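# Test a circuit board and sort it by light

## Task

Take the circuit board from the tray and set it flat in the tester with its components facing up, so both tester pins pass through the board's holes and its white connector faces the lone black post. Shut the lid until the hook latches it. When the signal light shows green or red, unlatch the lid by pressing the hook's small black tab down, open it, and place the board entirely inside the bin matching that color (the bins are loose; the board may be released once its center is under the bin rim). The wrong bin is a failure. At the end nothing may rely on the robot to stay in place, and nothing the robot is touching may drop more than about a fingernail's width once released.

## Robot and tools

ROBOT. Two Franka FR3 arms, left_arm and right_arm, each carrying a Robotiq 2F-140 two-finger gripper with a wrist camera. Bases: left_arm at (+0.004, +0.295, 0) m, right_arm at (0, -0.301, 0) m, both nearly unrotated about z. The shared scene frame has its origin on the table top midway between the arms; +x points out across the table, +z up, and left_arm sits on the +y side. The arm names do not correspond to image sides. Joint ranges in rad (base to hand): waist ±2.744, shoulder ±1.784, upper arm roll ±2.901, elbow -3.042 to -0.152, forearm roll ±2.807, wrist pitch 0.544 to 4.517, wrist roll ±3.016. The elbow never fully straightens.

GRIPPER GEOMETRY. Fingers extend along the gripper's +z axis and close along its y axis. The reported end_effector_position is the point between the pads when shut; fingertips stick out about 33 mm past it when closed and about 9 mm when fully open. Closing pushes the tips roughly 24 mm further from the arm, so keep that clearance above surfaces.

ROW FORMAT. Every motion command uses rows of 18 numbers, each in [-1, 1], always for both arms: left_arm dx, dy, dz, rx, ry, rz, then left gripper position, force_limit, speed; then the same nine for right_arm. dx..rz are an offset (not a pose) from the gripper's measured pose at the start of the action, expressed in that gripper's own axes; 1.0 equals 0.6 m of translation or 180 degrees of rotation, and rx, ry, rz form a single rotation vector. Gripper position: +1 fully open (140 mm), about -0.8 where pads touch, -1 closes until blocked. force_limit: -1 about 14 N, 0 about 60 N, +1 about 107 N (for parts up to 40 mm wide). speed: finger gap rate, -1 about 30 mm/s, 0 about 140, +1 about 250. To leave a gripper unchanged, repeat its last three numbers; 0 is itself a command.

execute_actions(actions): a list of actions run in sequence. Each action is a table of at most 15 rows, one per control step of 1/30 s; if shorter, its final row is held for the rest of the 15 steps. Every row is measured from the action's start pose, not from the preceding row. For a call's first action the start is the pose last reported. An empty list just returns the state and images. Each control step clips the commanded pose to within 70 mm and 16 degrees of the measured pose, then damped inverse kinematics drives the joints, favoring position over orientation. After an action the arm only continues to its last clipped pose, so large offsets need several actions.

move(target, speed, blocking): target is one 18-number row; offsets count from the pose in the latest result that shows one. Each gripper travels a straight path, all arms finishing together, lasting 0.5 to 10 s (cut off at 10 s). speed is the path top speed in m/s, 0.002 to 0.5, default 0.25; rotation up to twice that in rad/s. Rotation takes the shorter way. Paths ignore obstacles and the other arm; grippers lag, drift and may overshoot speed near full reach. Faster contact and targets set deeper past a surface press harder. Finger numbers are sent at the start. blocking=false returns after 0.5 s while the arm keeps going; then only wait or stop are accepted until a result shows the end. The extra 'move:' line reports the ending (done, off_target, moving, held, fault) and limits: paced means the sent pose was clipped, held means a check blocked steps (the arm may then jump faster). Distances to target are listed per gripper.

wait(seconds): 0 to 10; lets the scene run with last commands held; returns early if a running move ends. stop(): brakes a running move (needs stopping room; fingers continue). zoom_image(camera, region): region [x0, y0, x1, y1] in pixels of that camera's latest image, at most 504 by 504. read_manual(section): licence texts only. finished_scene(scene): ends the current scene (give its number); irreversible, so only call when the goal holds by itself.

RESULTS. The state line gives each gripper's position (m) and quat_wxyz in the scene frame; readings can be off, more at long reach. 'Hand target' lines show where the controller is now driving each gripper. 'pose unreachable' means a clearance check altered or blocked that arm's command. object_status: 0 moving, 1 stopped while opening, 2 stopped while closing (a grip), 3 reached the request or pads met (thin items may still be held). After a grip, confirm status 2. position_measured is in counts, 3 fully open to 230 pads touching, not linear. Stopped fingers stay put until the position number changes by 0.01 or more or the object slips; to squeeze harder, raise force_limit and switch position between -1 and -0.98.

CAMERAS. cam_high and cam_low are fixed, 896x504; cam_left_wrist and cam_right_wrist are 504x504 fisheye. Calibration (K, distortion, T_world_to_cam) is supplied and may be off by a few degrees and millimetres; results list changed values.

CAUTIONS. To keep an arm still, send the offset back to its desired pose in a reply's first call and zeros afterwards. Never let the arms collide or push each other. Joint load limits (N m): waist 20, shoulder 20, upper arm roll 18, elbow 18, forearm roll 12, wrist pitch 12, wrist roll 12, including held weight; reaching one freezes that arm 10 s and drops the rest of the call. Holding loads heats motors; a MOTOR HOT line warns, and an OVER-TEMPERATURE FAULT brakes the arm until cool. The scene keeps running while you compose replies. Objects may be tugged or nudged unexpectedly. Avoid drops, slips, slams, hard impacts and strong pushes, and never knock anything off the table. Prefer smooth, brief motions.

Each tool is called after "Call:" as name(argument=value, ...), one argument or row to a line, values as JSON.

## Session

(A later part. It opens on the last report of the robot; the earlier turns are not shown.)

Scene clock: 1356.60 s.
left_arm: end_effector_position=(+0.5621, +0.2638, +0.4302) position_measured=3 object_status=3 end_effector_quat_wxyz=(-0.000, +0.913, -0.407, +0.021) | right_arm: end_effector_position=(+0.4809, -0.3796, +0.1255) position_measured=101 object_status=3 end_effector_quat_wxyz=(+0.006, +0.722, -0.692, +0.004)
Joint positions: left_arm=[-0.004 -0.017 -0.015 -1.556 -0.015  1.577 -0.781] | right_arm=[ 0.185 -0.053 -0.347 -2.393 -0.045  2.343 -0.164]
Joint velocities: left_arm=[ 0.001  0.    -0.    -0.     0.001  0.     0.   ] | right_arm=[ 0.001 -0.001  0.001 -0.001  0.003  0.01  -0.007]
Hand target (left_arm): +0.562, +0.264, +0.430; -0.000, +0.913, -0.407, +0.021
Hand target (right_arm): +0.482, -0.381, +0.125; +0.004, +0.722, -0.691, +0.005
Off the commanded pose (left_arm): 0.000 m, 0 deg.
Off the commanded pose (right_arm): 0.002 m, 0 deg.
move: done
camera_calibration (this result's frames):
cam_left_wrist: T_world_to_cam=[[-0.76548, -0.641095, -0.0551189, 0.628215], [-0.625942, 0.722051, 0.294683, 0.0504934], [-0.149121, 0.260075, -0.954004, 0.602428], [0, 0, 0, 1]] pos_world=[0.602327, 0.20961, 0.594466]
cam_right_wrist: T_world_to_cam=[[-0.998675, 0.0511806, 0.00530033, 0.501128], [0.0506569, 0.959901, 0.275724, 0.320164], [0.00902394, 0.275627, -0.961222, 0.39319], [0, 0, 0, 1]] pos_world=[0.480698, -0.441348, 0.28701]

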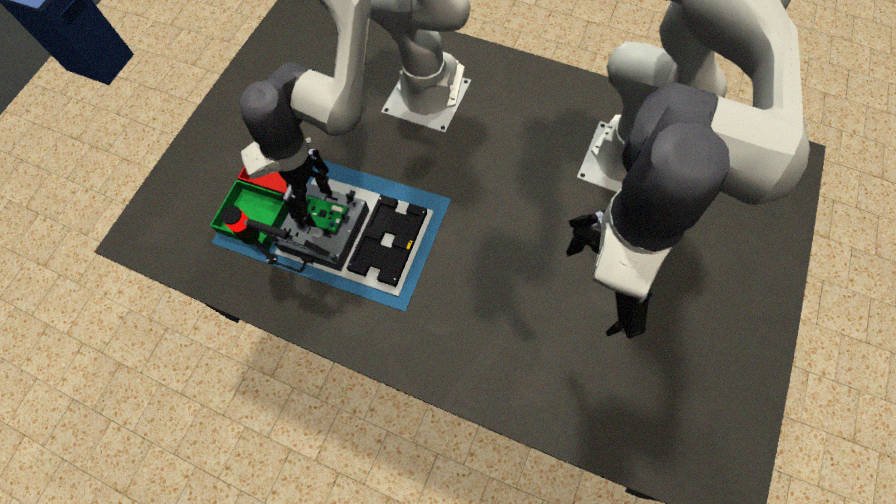

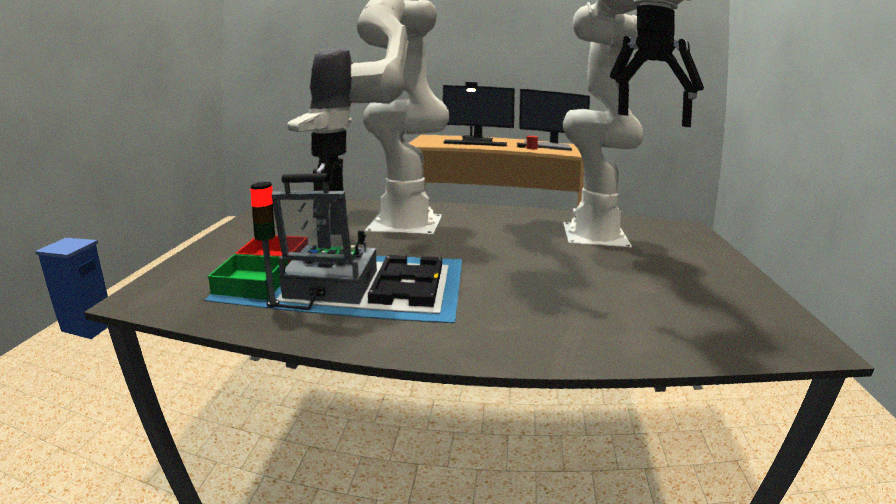

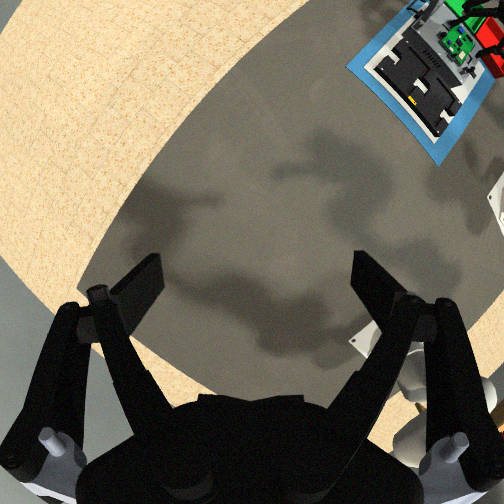

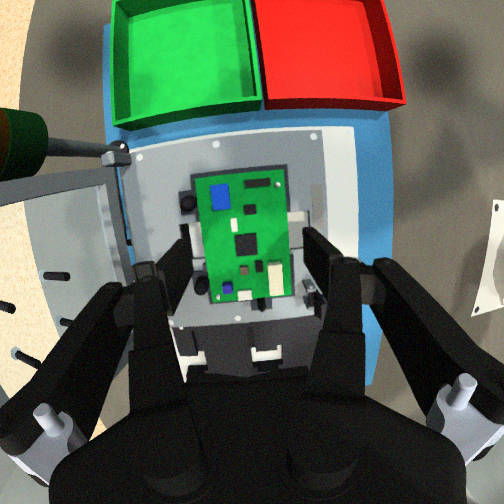

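Descend to grasp height.

Call:
move(
  target=[0,0,0,0,0,0,1,0,0, 0.001,-0.001,0.044,0,0,0,0.22,0,-0.3],
  speed=0.03,
)

Call:
zoom_image(
  camera="cam_right_wrist",
  region=[100,120,400,420],
)

Scene clock: 1361.10 s.
left_arm: end_effector_position=(+0.5621, +0.2638, +0.4302) position_measured=3 object_status=3 end_effector_quat_wxyz=(-0.000, +0.913, -0.407, +0.021) | right_arm: end_effector_position=(+0.4803, -0.3795, +0.0999) position_measured=101 object_status=3 end_effector_quat_wxyz=(+0.008, +0.721, -0.693, +0.003)
Joint positions: left_arm=[-0.004 -0.017 -0.015 -1.556 -0.015  1.577 -0.781] | right_arm=[ 0.185 -0.002 -0.348 -2.411 -0.025  2.405 -0.176]
Joint velocities: left_arm=[-0.001 -0.002  0.001  0.     0.     0.    -0.   ] | right_arm=[-0.001 -0.     0.001 -0.002  0.004  0.018 -0.007]
Hand target (left_arm): +0.562, +0.264, +0.430; -0.000, +0.913, -0.407, +0.021
Hand target (right_arm): +0.481, -0.380, +0.099; +0.006, +0.722, -0.692, +0.004
Off the commanded pose (left_arm): 0.000 m, 0 deg.
Off the commanded pose (right_arm): 0.002 m, 0 deg.
move: done
camera_calibration (this result's frames):
cam_left_wrist: T_world_to_cam=[[-0.765479, -0.641095, -0.0551187, 0.628215], [-0.625943, 0.722051, 0.294683, 0.0504933], [-0.149121, 0.260075, -0.954004, 0.602428], [0, 0, 0, 1]] pos_world=[0.602327, 0.20961, 0.594466]
cam_right_wrist: T_world_to_cam=[[-0.998517, 0.0535363, 0.00983382, 0.500969], [0.0541772, 0.960031, 0.274601, 0.325637], [0.00526032, 0.274726, -0.961508, 0.370107], [0, 0, 0, 1]] pos_world=[0.480637, -0.441119, 0.261515]

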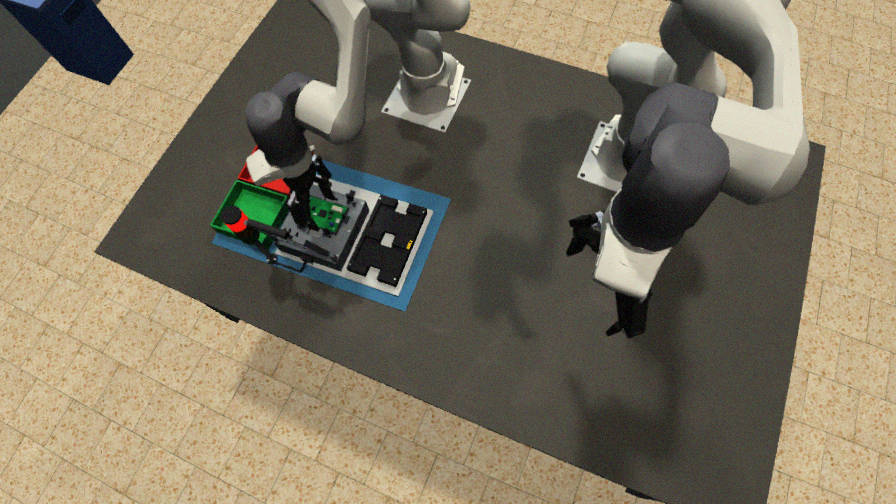

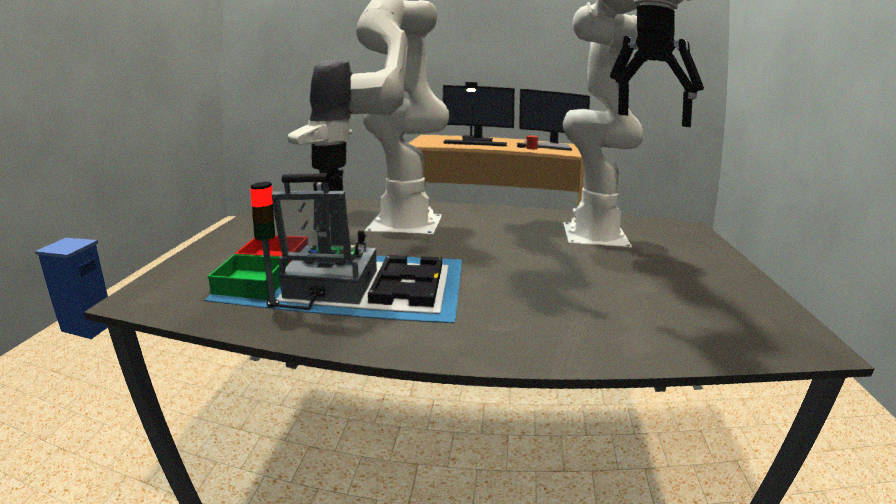

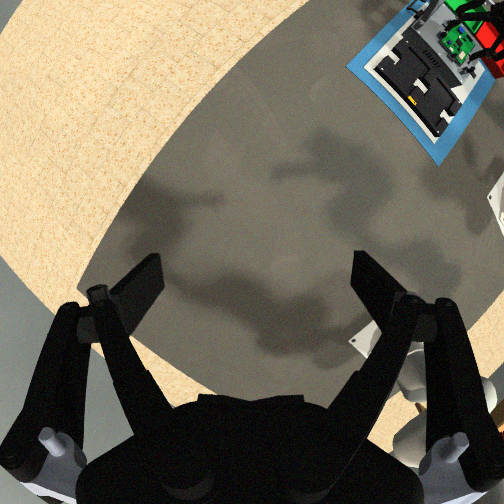

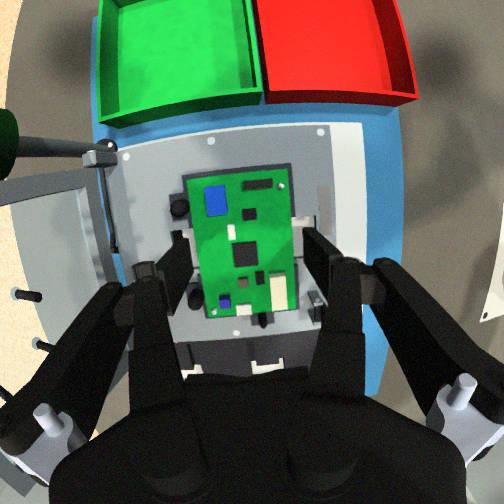

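Region (100, 120, 400, 420) of cam_right_wrist's 504x504 image, scaled by 1.680, with more detail than that image has.

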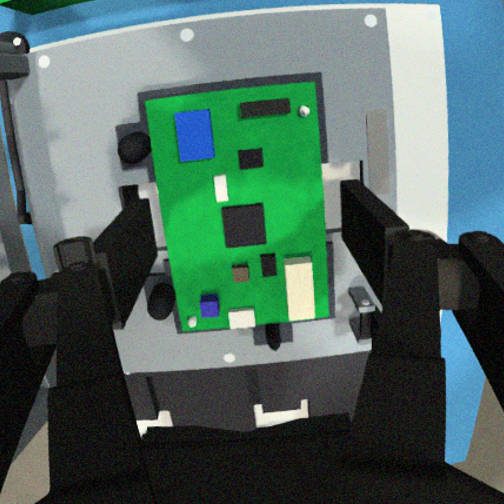

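Call:
execute_actions(
  actions=[
    [[0,0,0,0,0,0,1,0,0, 0,0,0,0,0,0,-1,0,-0.7]],
    [[0,0,0,0,0,0,1,0,0, 0,0,0,0,0,0,-1,0,-0.7]],
  ],
)

Scene clock: 1367.40 s.
left_arm: end_effector_position=(+0.5621, +0.2638, +0.4302) position_measured=3 object_status=3 end_effector_quat_wxyz=(-0.000, +0.913, -0.407, +0.021) | right_arm: end_effector_position=(+0.4816, -0.3796, +0.1007) position_measured=126 object_status=2 end_effector_quat_wxyz=(+0.006, +0.722, -0.692, +0.004)
Joint positions: left_arm=[-0.004 -0.017 -0.015 -1.556 -0.015  1.577 -0.781] | right_arm=[ 0.185 -0.003 -0.348 -2.411 -0.024  2.408 -0.178]
Joint velocities: left_arm=[-0.     0.    -0.002  0.     0.001 -0.    -0.001] | right_arm=[ 0.     0.001 -0.001 -0.     0.001  0.001  0.001]
Hand target (left_arm): +0.562, +0.264, +0.430; -0.000, +0.913, -0.407, +0.021
Hand target (right_arm): +0.482, -0.380, +0.101; +0.006, +0.722, -0.692, +0.004
Off the commanded pose (left_arm): 0.000 m, 0 deg.
Off the commanded pose (right_arm): 0.000 m, 0 deg.
camera_calibration (this result's frames):
cam_left_wrist: T_world_to_cam=[[-0.765479, -0.641095, -0.0551188, 0.628215], [-0.625943, 0.722051, 0.294683, 0.0504934], [-0.149121, 0.260075, -0.954004, 0.602428], [0, 0, 0, 1]] pos_world=[0.602327, 0.20961, 0.594466]
cam_right_wrist: T_world_to_cam=[[-0.998652, 0.0515929, 0.00576637, 0.502061], [0.0511892, 0.960115, 0.27488, 0.326827], [0.00864544, 0.274804, -0.961461, 0.369276], [0, 0, 0, 1]] pos_world=[0.481461, -0.441173, 0.262312]

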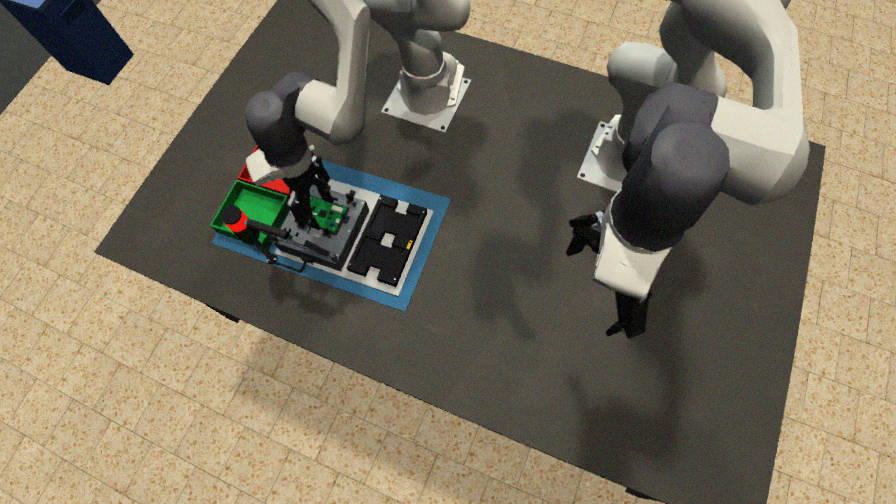

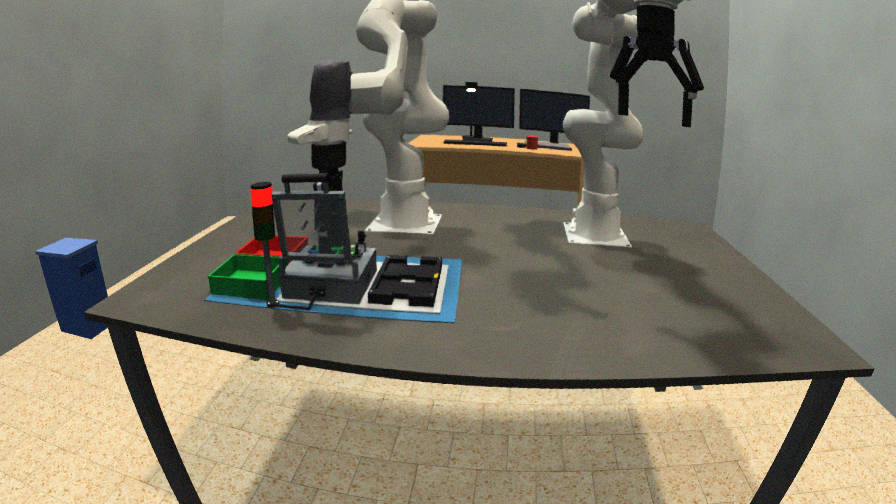

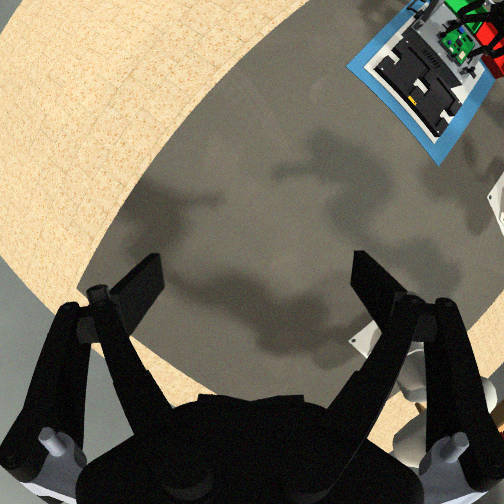

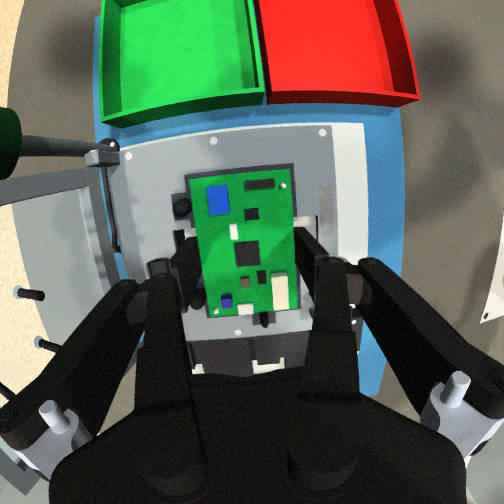

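Gripped. Lift slowly straight up.

Call:
move(
  target=[0,0,0,0,0,0,1,0,0, 0,0,-0.04,0,0,0,-1,0,-0.7],
  speed=0.02,
)

Call:
move(
  target=[0,0,0,0,0,0,1,0,0, 0,0,-0.10,0,0,0,-1,0,-0.7],
  speed=0.08,
)

Scene clock: 1372.97 s.
left_arm: end_effector_position=(+0.5621, +0.2638, +0.4302) position_measured=3 object_status=3 end_effector_quat_wxyz=(-0.000, +0.913, -0.407, +0.021) | right_arm: end_effector_position=(+0.4826, -0.3797, +0.1236) position_measured=126 object_status=2 end_effector_quat_wxyz=(+0.005, +0.723, -0.691, +0.005)
Joint positions: left_arm=[-0.004 -0.017 -0.015 -1.556 -0.015  1.577 -0.781] | right_arm=[ 0.185 -0.047 -0.348 -2.392 -0.042  2.351 -0.169]
Joint velocities: left_arm=[ 0.    -0.001  0.001 -0.001  0.    -0.    -0.001] | right_arm=[ 0.001 -0.001  0.     0.001 -0.002 -0.016  0.006]
Hand target (left_arm): +0.562, +0.264, +0.430; -0.000, +0.913, -0.407, +0.021
Hand target (right_arm): +0.482, -0.379, +0.124; +0.006, +0.722, -0.692, +0.004
Off the commanded pose (left_arm): 0.000 m, 0 deg.
Off the commanded pose (right_arm): 0.002 m, 0 deg.
move: done
camera_calibration (this result's frames):
cam_left_wrist: T_world_to_cam=[[-0.765479, -0.641095, -0.0551187, 0.628215], [-0.625943, 0.722051, 0.294683, 0.0504933], [-0.149121, 0.260075, -0.954004, 0.602429], [0, 0, 0, 1]] pos_world=[0.602327, 0.20961, 0.594466]
cam_right_wrist: T_world_to_cam=[[-0.998805, 0.0487955, 0.00256998, 0.502262], [0.0476092, 0.959988, 0.275965, 0.322196], [0.0109987, 0.275758, -0.961164, 0.390467], [0, 0, 0, 1]] pos_world=[0.482028, -0.441487, 0.285097]

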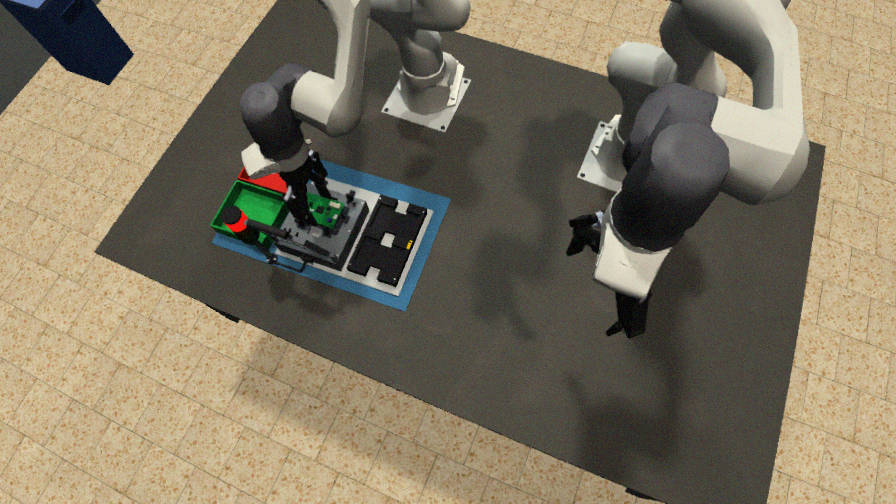

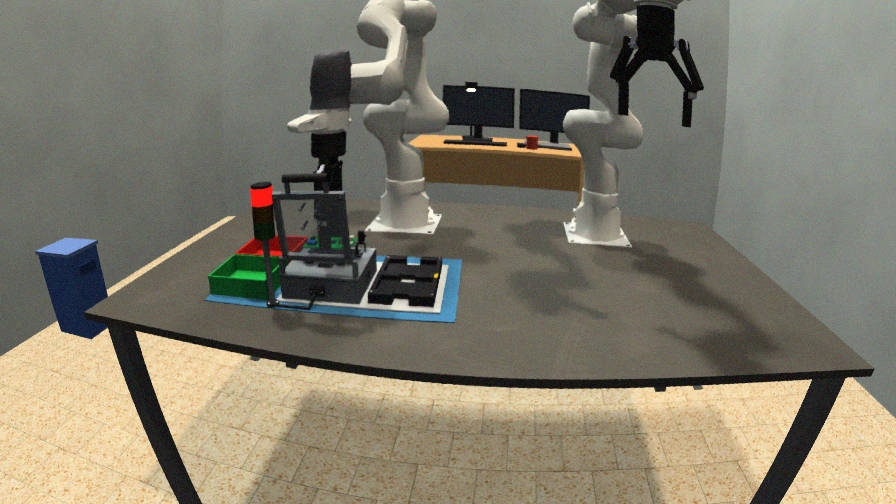

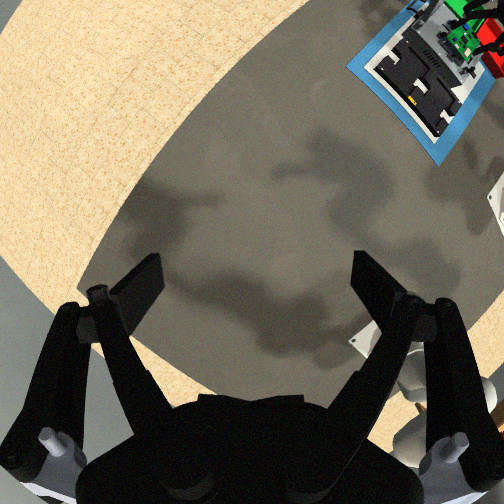

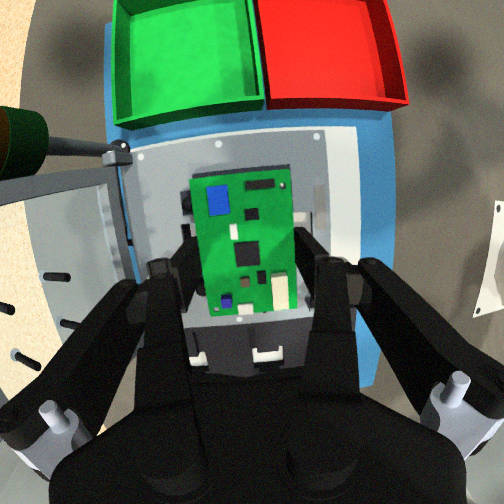

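Scene clock: 1374.23 s.
left_arm: end_effector_position=(+0.5621, +0.2638, +0.4302) position_measured=3 object_status=3 end_effector_quat_wxyz=(-0.000, +0.913, -0.407, +0.021) | right_arm: end_effector_position=(+0.4835, -0.3803, +0.1823) position_measured=126 object_status=2 end_effector_quat_wxyz=(+0.003, +0.723, -0.691, +0.006)
Joint positions: left_arm=[-0.004 -0.017 -0.015 -1.556 -0.015  1.577 -0.781] | right_arm=[ 0.185 -0.141 -0.342 -2.326 -0.073  2.198 -0.149]
Joint velocities: left_arm=[-0.002 -0.    -0.001  0.001 -0.     0.    -0.   ] | right_arm=[-0.     0.001 -0.001 -0.001 -0.001 -0.012  0.005]
Hand target (left_arm): +0.562, +0.264, +0.430; -0.000, +0.913, -0.407, +0.021
Hand target (right_arm): +0.483, -0.380, +0.183; +0.005, +0.722, -0.692, +0.005
Off the commanded pose (left_arm): 0.000 m, 0 deg.
Off the commanded pose (right_arm): 0.002 m, 0 deg.
move: done
camera_calibration (this result's frames):
cam_left_wrist: T_world_to_cam=[[-0.765479, -0.641095, -0.0551187, 0.628215], [-0.625943, 0.722051, 0.294683, 0.0504934], [-0.149121, 0.260075, -0.954004, 0.602429], [0, 0, 0, 1]] pos_world=[0.602327, 0.20961, 0.594466]
cam_right_wrist: T_world_to_cam=[[-0.998877, 0.0473672, -0.000702275, 0.503213], [0.0453129, 0.959671, 0.277451, 0.307188], [0.013816, 0.277107, -0.96074, 0.446166], [0, 0, 0, 1]] pos_world=[0.482564, -0.442271, 0.343773]

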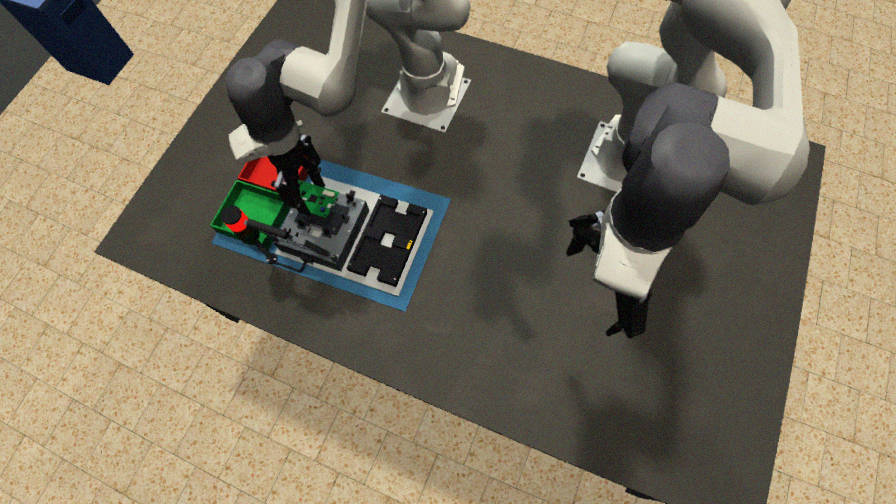

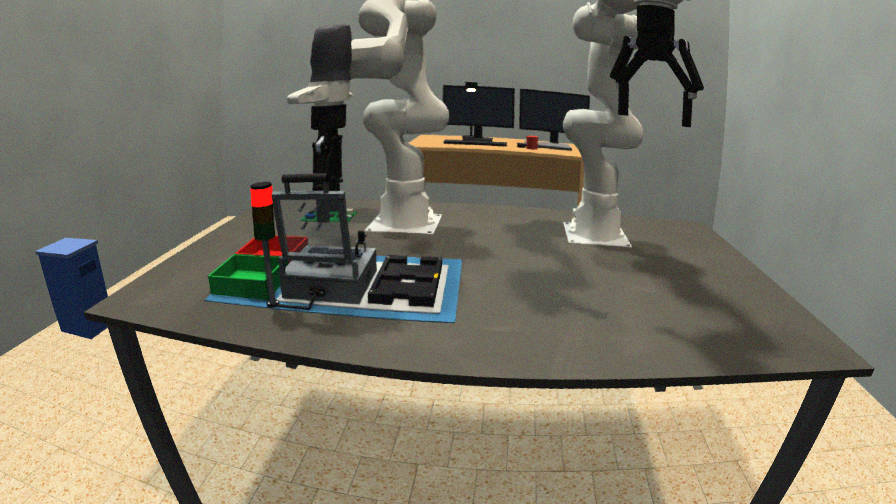

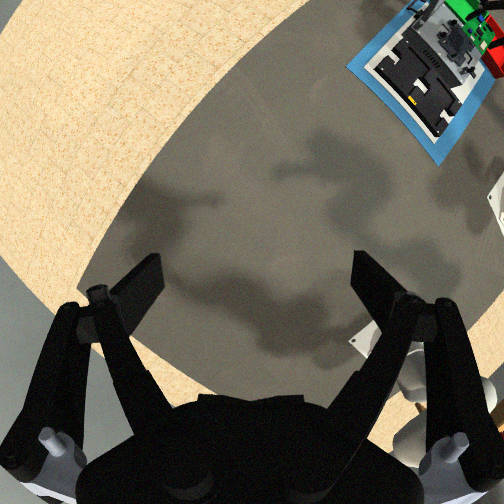

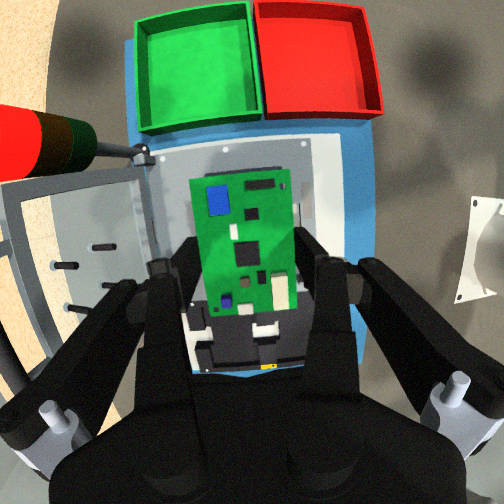

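Call:
move(
  target=[0,0,0,0,0,0,1,0,0, 0.318,0.176,0.0,0,0,0,-1,0,-0.7],
  speed=0.15,
)

Scene clock: 1415.37 s.
left_arm: end_effector_position=(+0.5621, +0.2638, +0.4302) position_measured=3 object_status=3 end_effector_quat_wxyz=(-0.000, +0.913, -0.407, +0.021) | right_arm: end_effector_position=(+0.3833, -0.5699, +0.1809) position_measured=126 object_status=2 end_effector_quat_wxyz=(+0.001, +0.719, -0.695, +0.004)
Joint positions: left_arm=[-0.004 -0.017 -0.015 -1.556 -0.015  1.577 -0.781] | right_arm=[ 0.052 -0.247 -0.651 -2.395 -0.188  2.196 -0.5  ]
Joint velocities: left_arm=[-0.     0.001 -0.001 -0.003 -0.001 -0.    -0.   ] | right_arm=[ 0.     0.     0.    -0.001 -0.001 -0.    -0.031]
Hand target (left_arm): +0.562, +0.264, +0.430; -0.000, +0.913, -0.407, +0.021
Hand target (right_arm): +0.383, -0.570, +0.181; +0.002, +0.724, -0.690, +0.004
Off the commanded pose (left_arm): 0.000 m, 0 deg.
Off the commanded pose (right_arm): 0.008 m, 1 deg.
move: off_target (right_arm)
camera_calibration (this result's frames):
cam_left_wrist: T_world_to_cam=[[-0.765479, -0.641095, -0.0551188, 0.628215], [-0.625943, 0.722051, 0.294683, 0.0504935], [-0.149121, 0.260075, -0.954004, 0.602429], [0, 0, 0, 1]] pos_world=[0.602327, 0.20961, 0.594466]
cam_right_wrist: T_world_to_cam=[[-0.998245, 0.0592169, 0.000268497, 0.418367], [0.0568704, 0.957406, 0.28309, 0.487352], [0.0165067, 0.282609, -0.959093, 0.500556], [0, 0, 0, 1]] pos_world=[0.381654, -0.63283, 0.342003]

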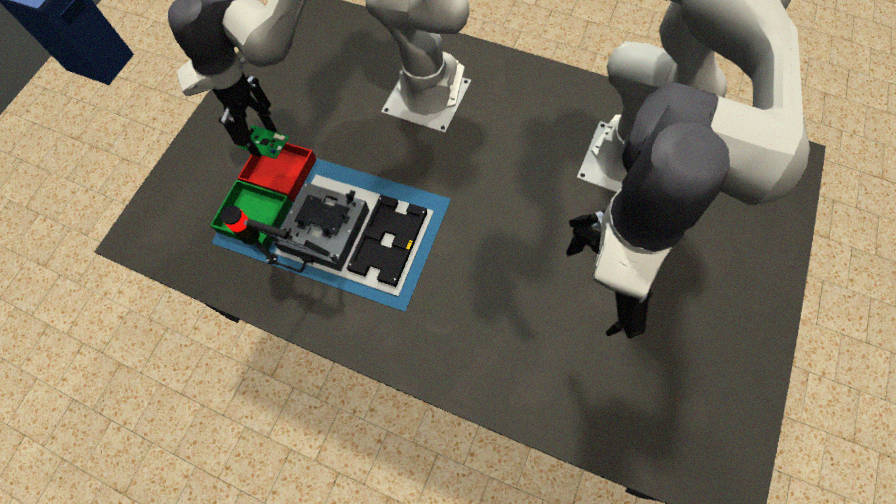

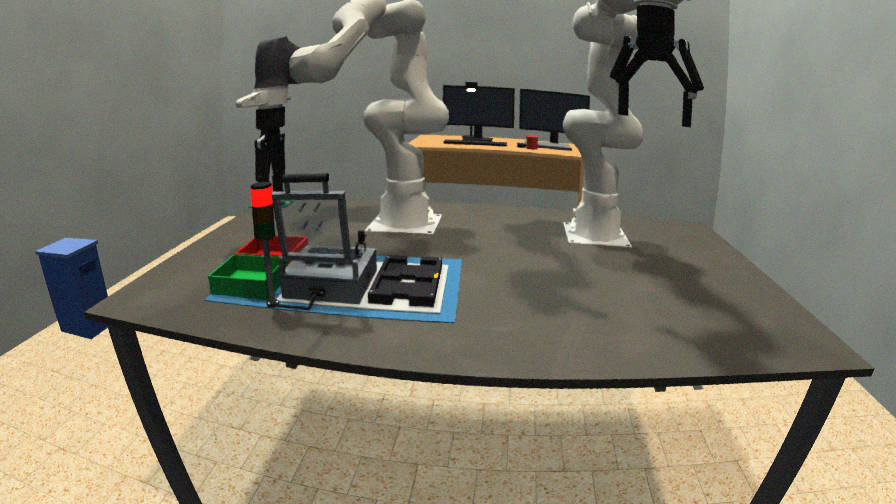

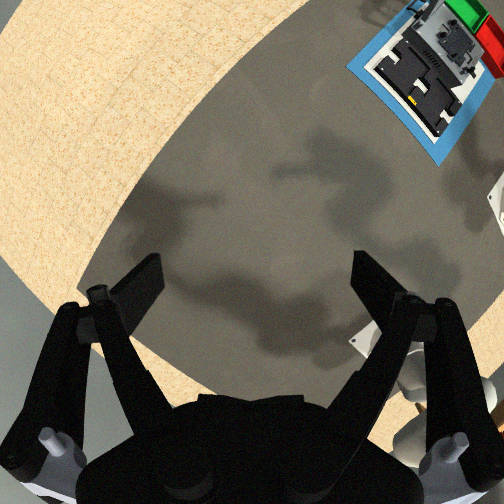

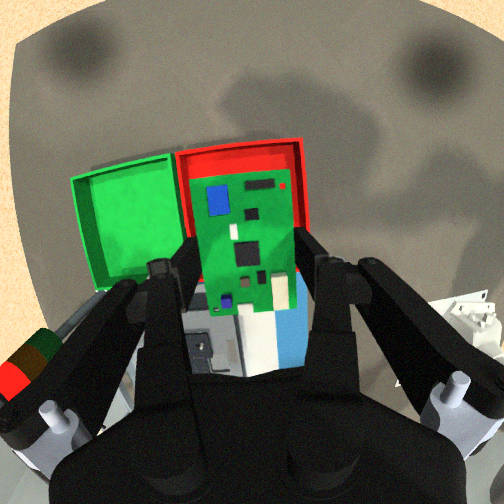

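Call:
move(
  target=[0,0,0,0,0,0,1,0,0, 0.012,-0.007,0.117,0,0,0,-1,0,-0.7],
  speed=0.08,
)

Call:
zoom_image(
  camera="cam_right_wrist",
  region=[100,80,400,380],
)

Call:
zoom_image(
  camera="cam_high",
  region=[180,60,400,260],
)

Scene clock: 1430.53 s.
left_arm: end_effector_position=(+0.5621, +0.2638, +0.4302) position_measured=3 object_status=3 end_effector_quat_wxyz=(-0.000, +0.913, -0.407, +0.021) | right_arm: end_effector_position=(+0.3864, -0.5761, +0.1120) position_measured=126 object_status=2 end_effector_quat_wxyz=(+0.002, +0.716, -0.698, +0.002)
Joint positions: left_arm=[-0.004 -0.017 -0.015 -1.556 -0.015  1.577 -0.781] | right_arm=[ 0.07  -0.083 -0.695 -2.45  -0.084  2.388 -0.58 ]
Joint velocities: left_arm=[-0.001  0.     0.002 -0.    -0.     0.001 -0.001] | right_arm=[-0.     0.001 -0.     0.001  0.005  0.01  -0.023]
Hand target (left_arm): +0.562, +0.264, +0.430; -0.000, +0.913, -0.407, +0.021
Hand target (right_arm): +0.388, -0.577, +0.112; +0.001, +0.719, -0.695, +0.004
Off the commanded pose (left_arm): 0.000 m, 0 deg.
Off the commanded pose (right_arm): 0.002 m, 1 deg.
move: done
camera_calibration (this result's frames):
cam_left_wrist: T_world_to_cam=[[-0.76548, -0.641095, -0.0551188, 0.628215], [-0.625942, 0.722051, 0.294683, 0.0504932], [-0.149121, 0.260075, -0.954004, 0.602428], [0, 0, 0, 1]] pos_world=[0.602327, 0.20961, 0.594466]
cam_right_wrist: T_world_to_cam=[[-0.997735, 0.0671058, 0.0047349, 0.425708], [0.065686, 0.95659, 0.28394, 0.508616], [0.0145247, 0.283608, -0.95883, 0.437481], [0, 0, 0, 1]] pos_world=[0.38498, -0.639177, 0.273038]

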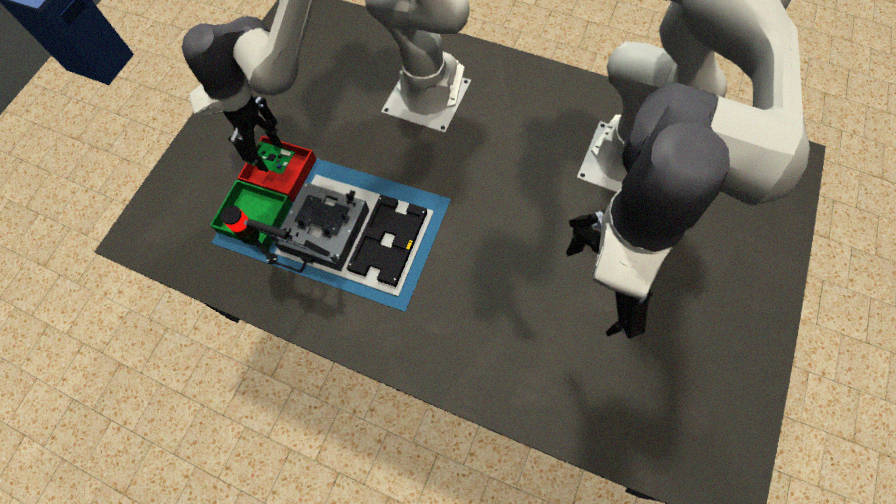

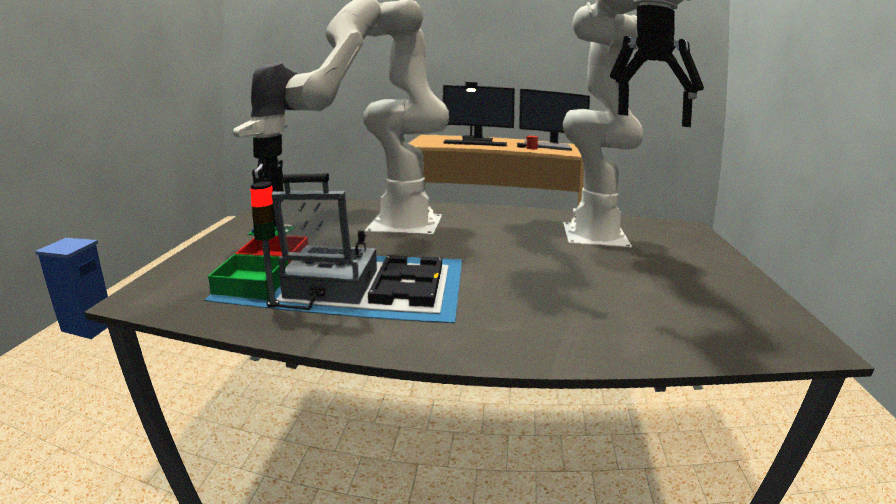

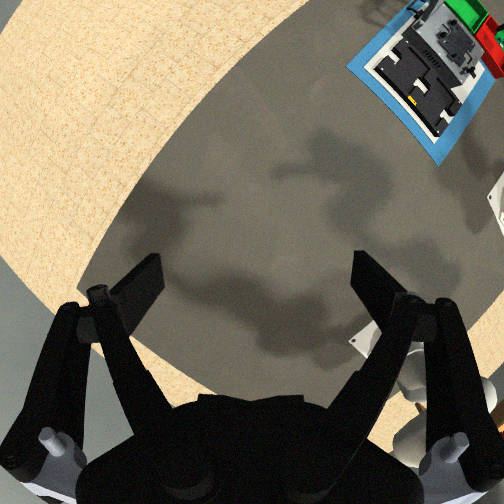

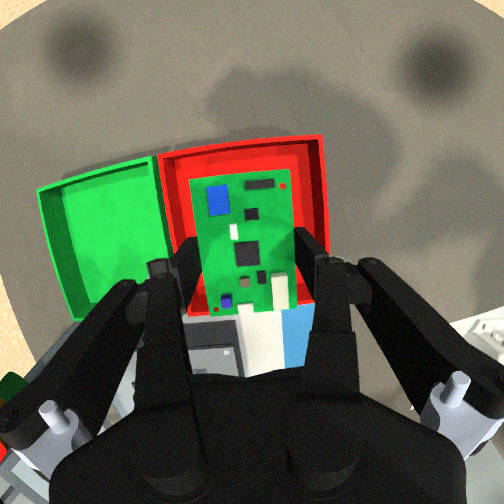

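Region (100, 80, 400, 380) of cam_right_wrist's 504x504 image, scaled by 1.680, with more detail than that image has.

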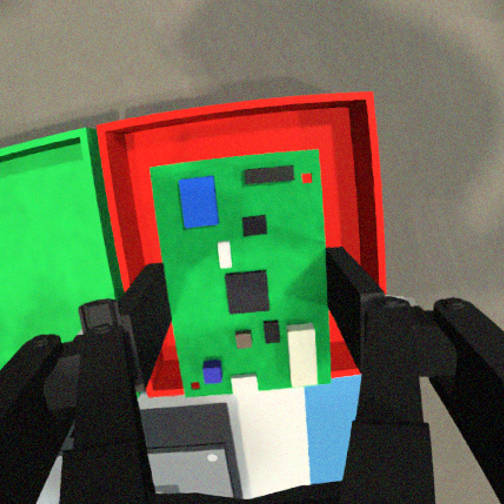

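Region (180, 60, 400, 260) of cam_high's 896x504 image, scaled by 2.291, with more detail than that image has; it fills the top 458 rows of this view, and the rest is white.

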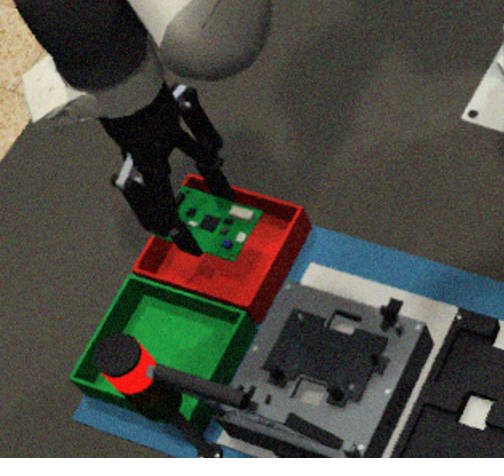

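Call:
move(
  target=[0,0,0,0,0,0,1,0,0, 0,0,0.107,0,0,0,-1,0,-0.7],
  speed=0.04,
)

Call:
zoom_image(
  camera="cam_low",
  region=[190,170,390,320],
)

Scene clock: 1441.00 s.
left_arm: end_effector_position=(+0.5621, +0.2638, +0.4302) position_measured=3 object_status=3 end_effector_quat_wxyz=(-0.000, +0.913, -0.407, +0.021) | right_arm: end_effector_position=(+0.3851, -0.5759, +0.0496) position_measured=126 object_status=2 end_effector_quat_wxyz=(+0.004, +0.712, -0.702, +0.000)
Joint positions: left_arm=[-0.004 -0.017 -0.015 -1.556 -0.015  1.577 -0.781] | right_arm=[ 0.065  0.09  -0.68  -2.485  0.089  2.552 -0.694]
Joint velocities: left_arm=[ 0.    -0.    -0.001  0.002 -0.001 -0.    -0.   ] | right_arm=[ 0.     0.001 -0.    -0.001  0.012  0.013 -0.028]
Hand target (left_arm): +0.562, +0.264, +0.430; -0.000, +0.913, -0.407, +0.021
Hand target (right_arm): +0.386, -0.577, +0.049; +0.003, +0.716, -0.698, +0.002
Off the commanded pose (left_arm): 0.000 m, 0 deg.
Off the commanded pose (right_arm): 0.002 m, 1 deg.
move: done
camera_calibration (this result's frames):
cam_left_wrist: T_world_to_cam=[[-0.76548, -0.641095, -0.0551188, 0.628215], [-0.625942, 0.722051, 0.294683, 0.0504933], [-0.149121, 0.260075, -0.954004, 0.602428], [0, 0, 0, 1]] pos_world=[0.602327, 0.20961, 0.594466]
cam_right_wrist: T_world_to_cam=[[-0.996899, 0.0781595, 0.00913494, 0.430568], [0.0775306, 0.955685, 0.283998, 0.521204], [0.013467, 0.283825, -0.958781, 0.378105], [0, 0, 0, 1]] pos_world=[0.383731, -0.639075, 0.210566]

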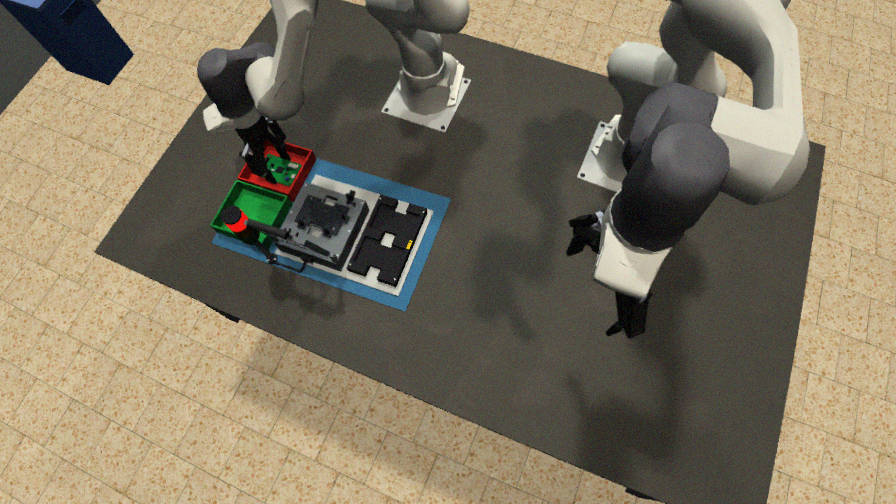

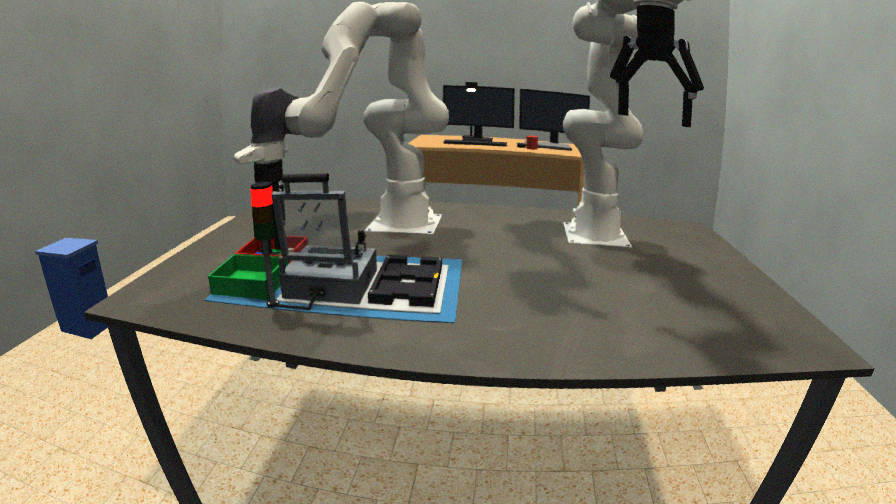

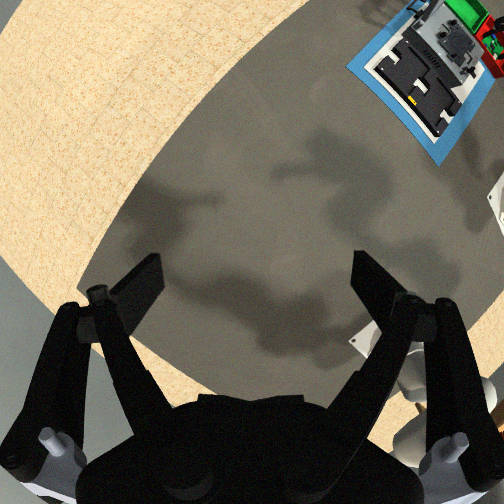

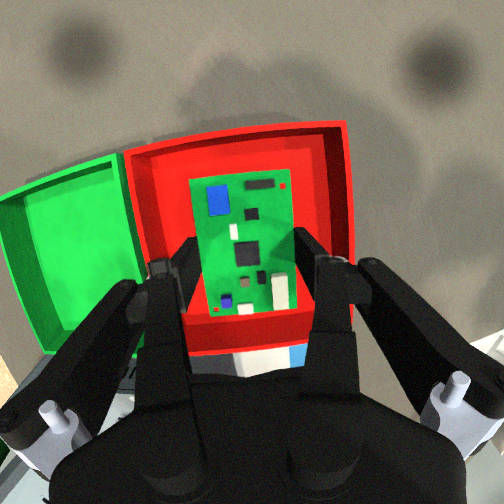

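Region (190, 170, 390, 320) of cam_low's 896x504 image, scaled by 2.520, with more detail than that image has; it fills the top 378 rows of this view, and the rest is white.

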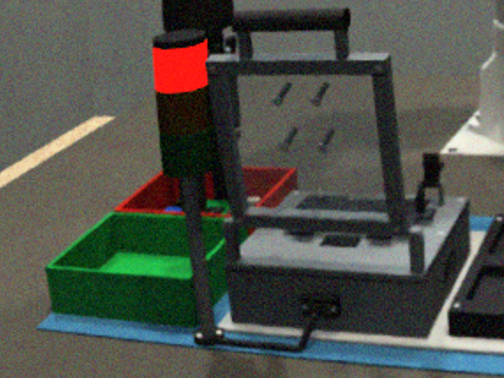

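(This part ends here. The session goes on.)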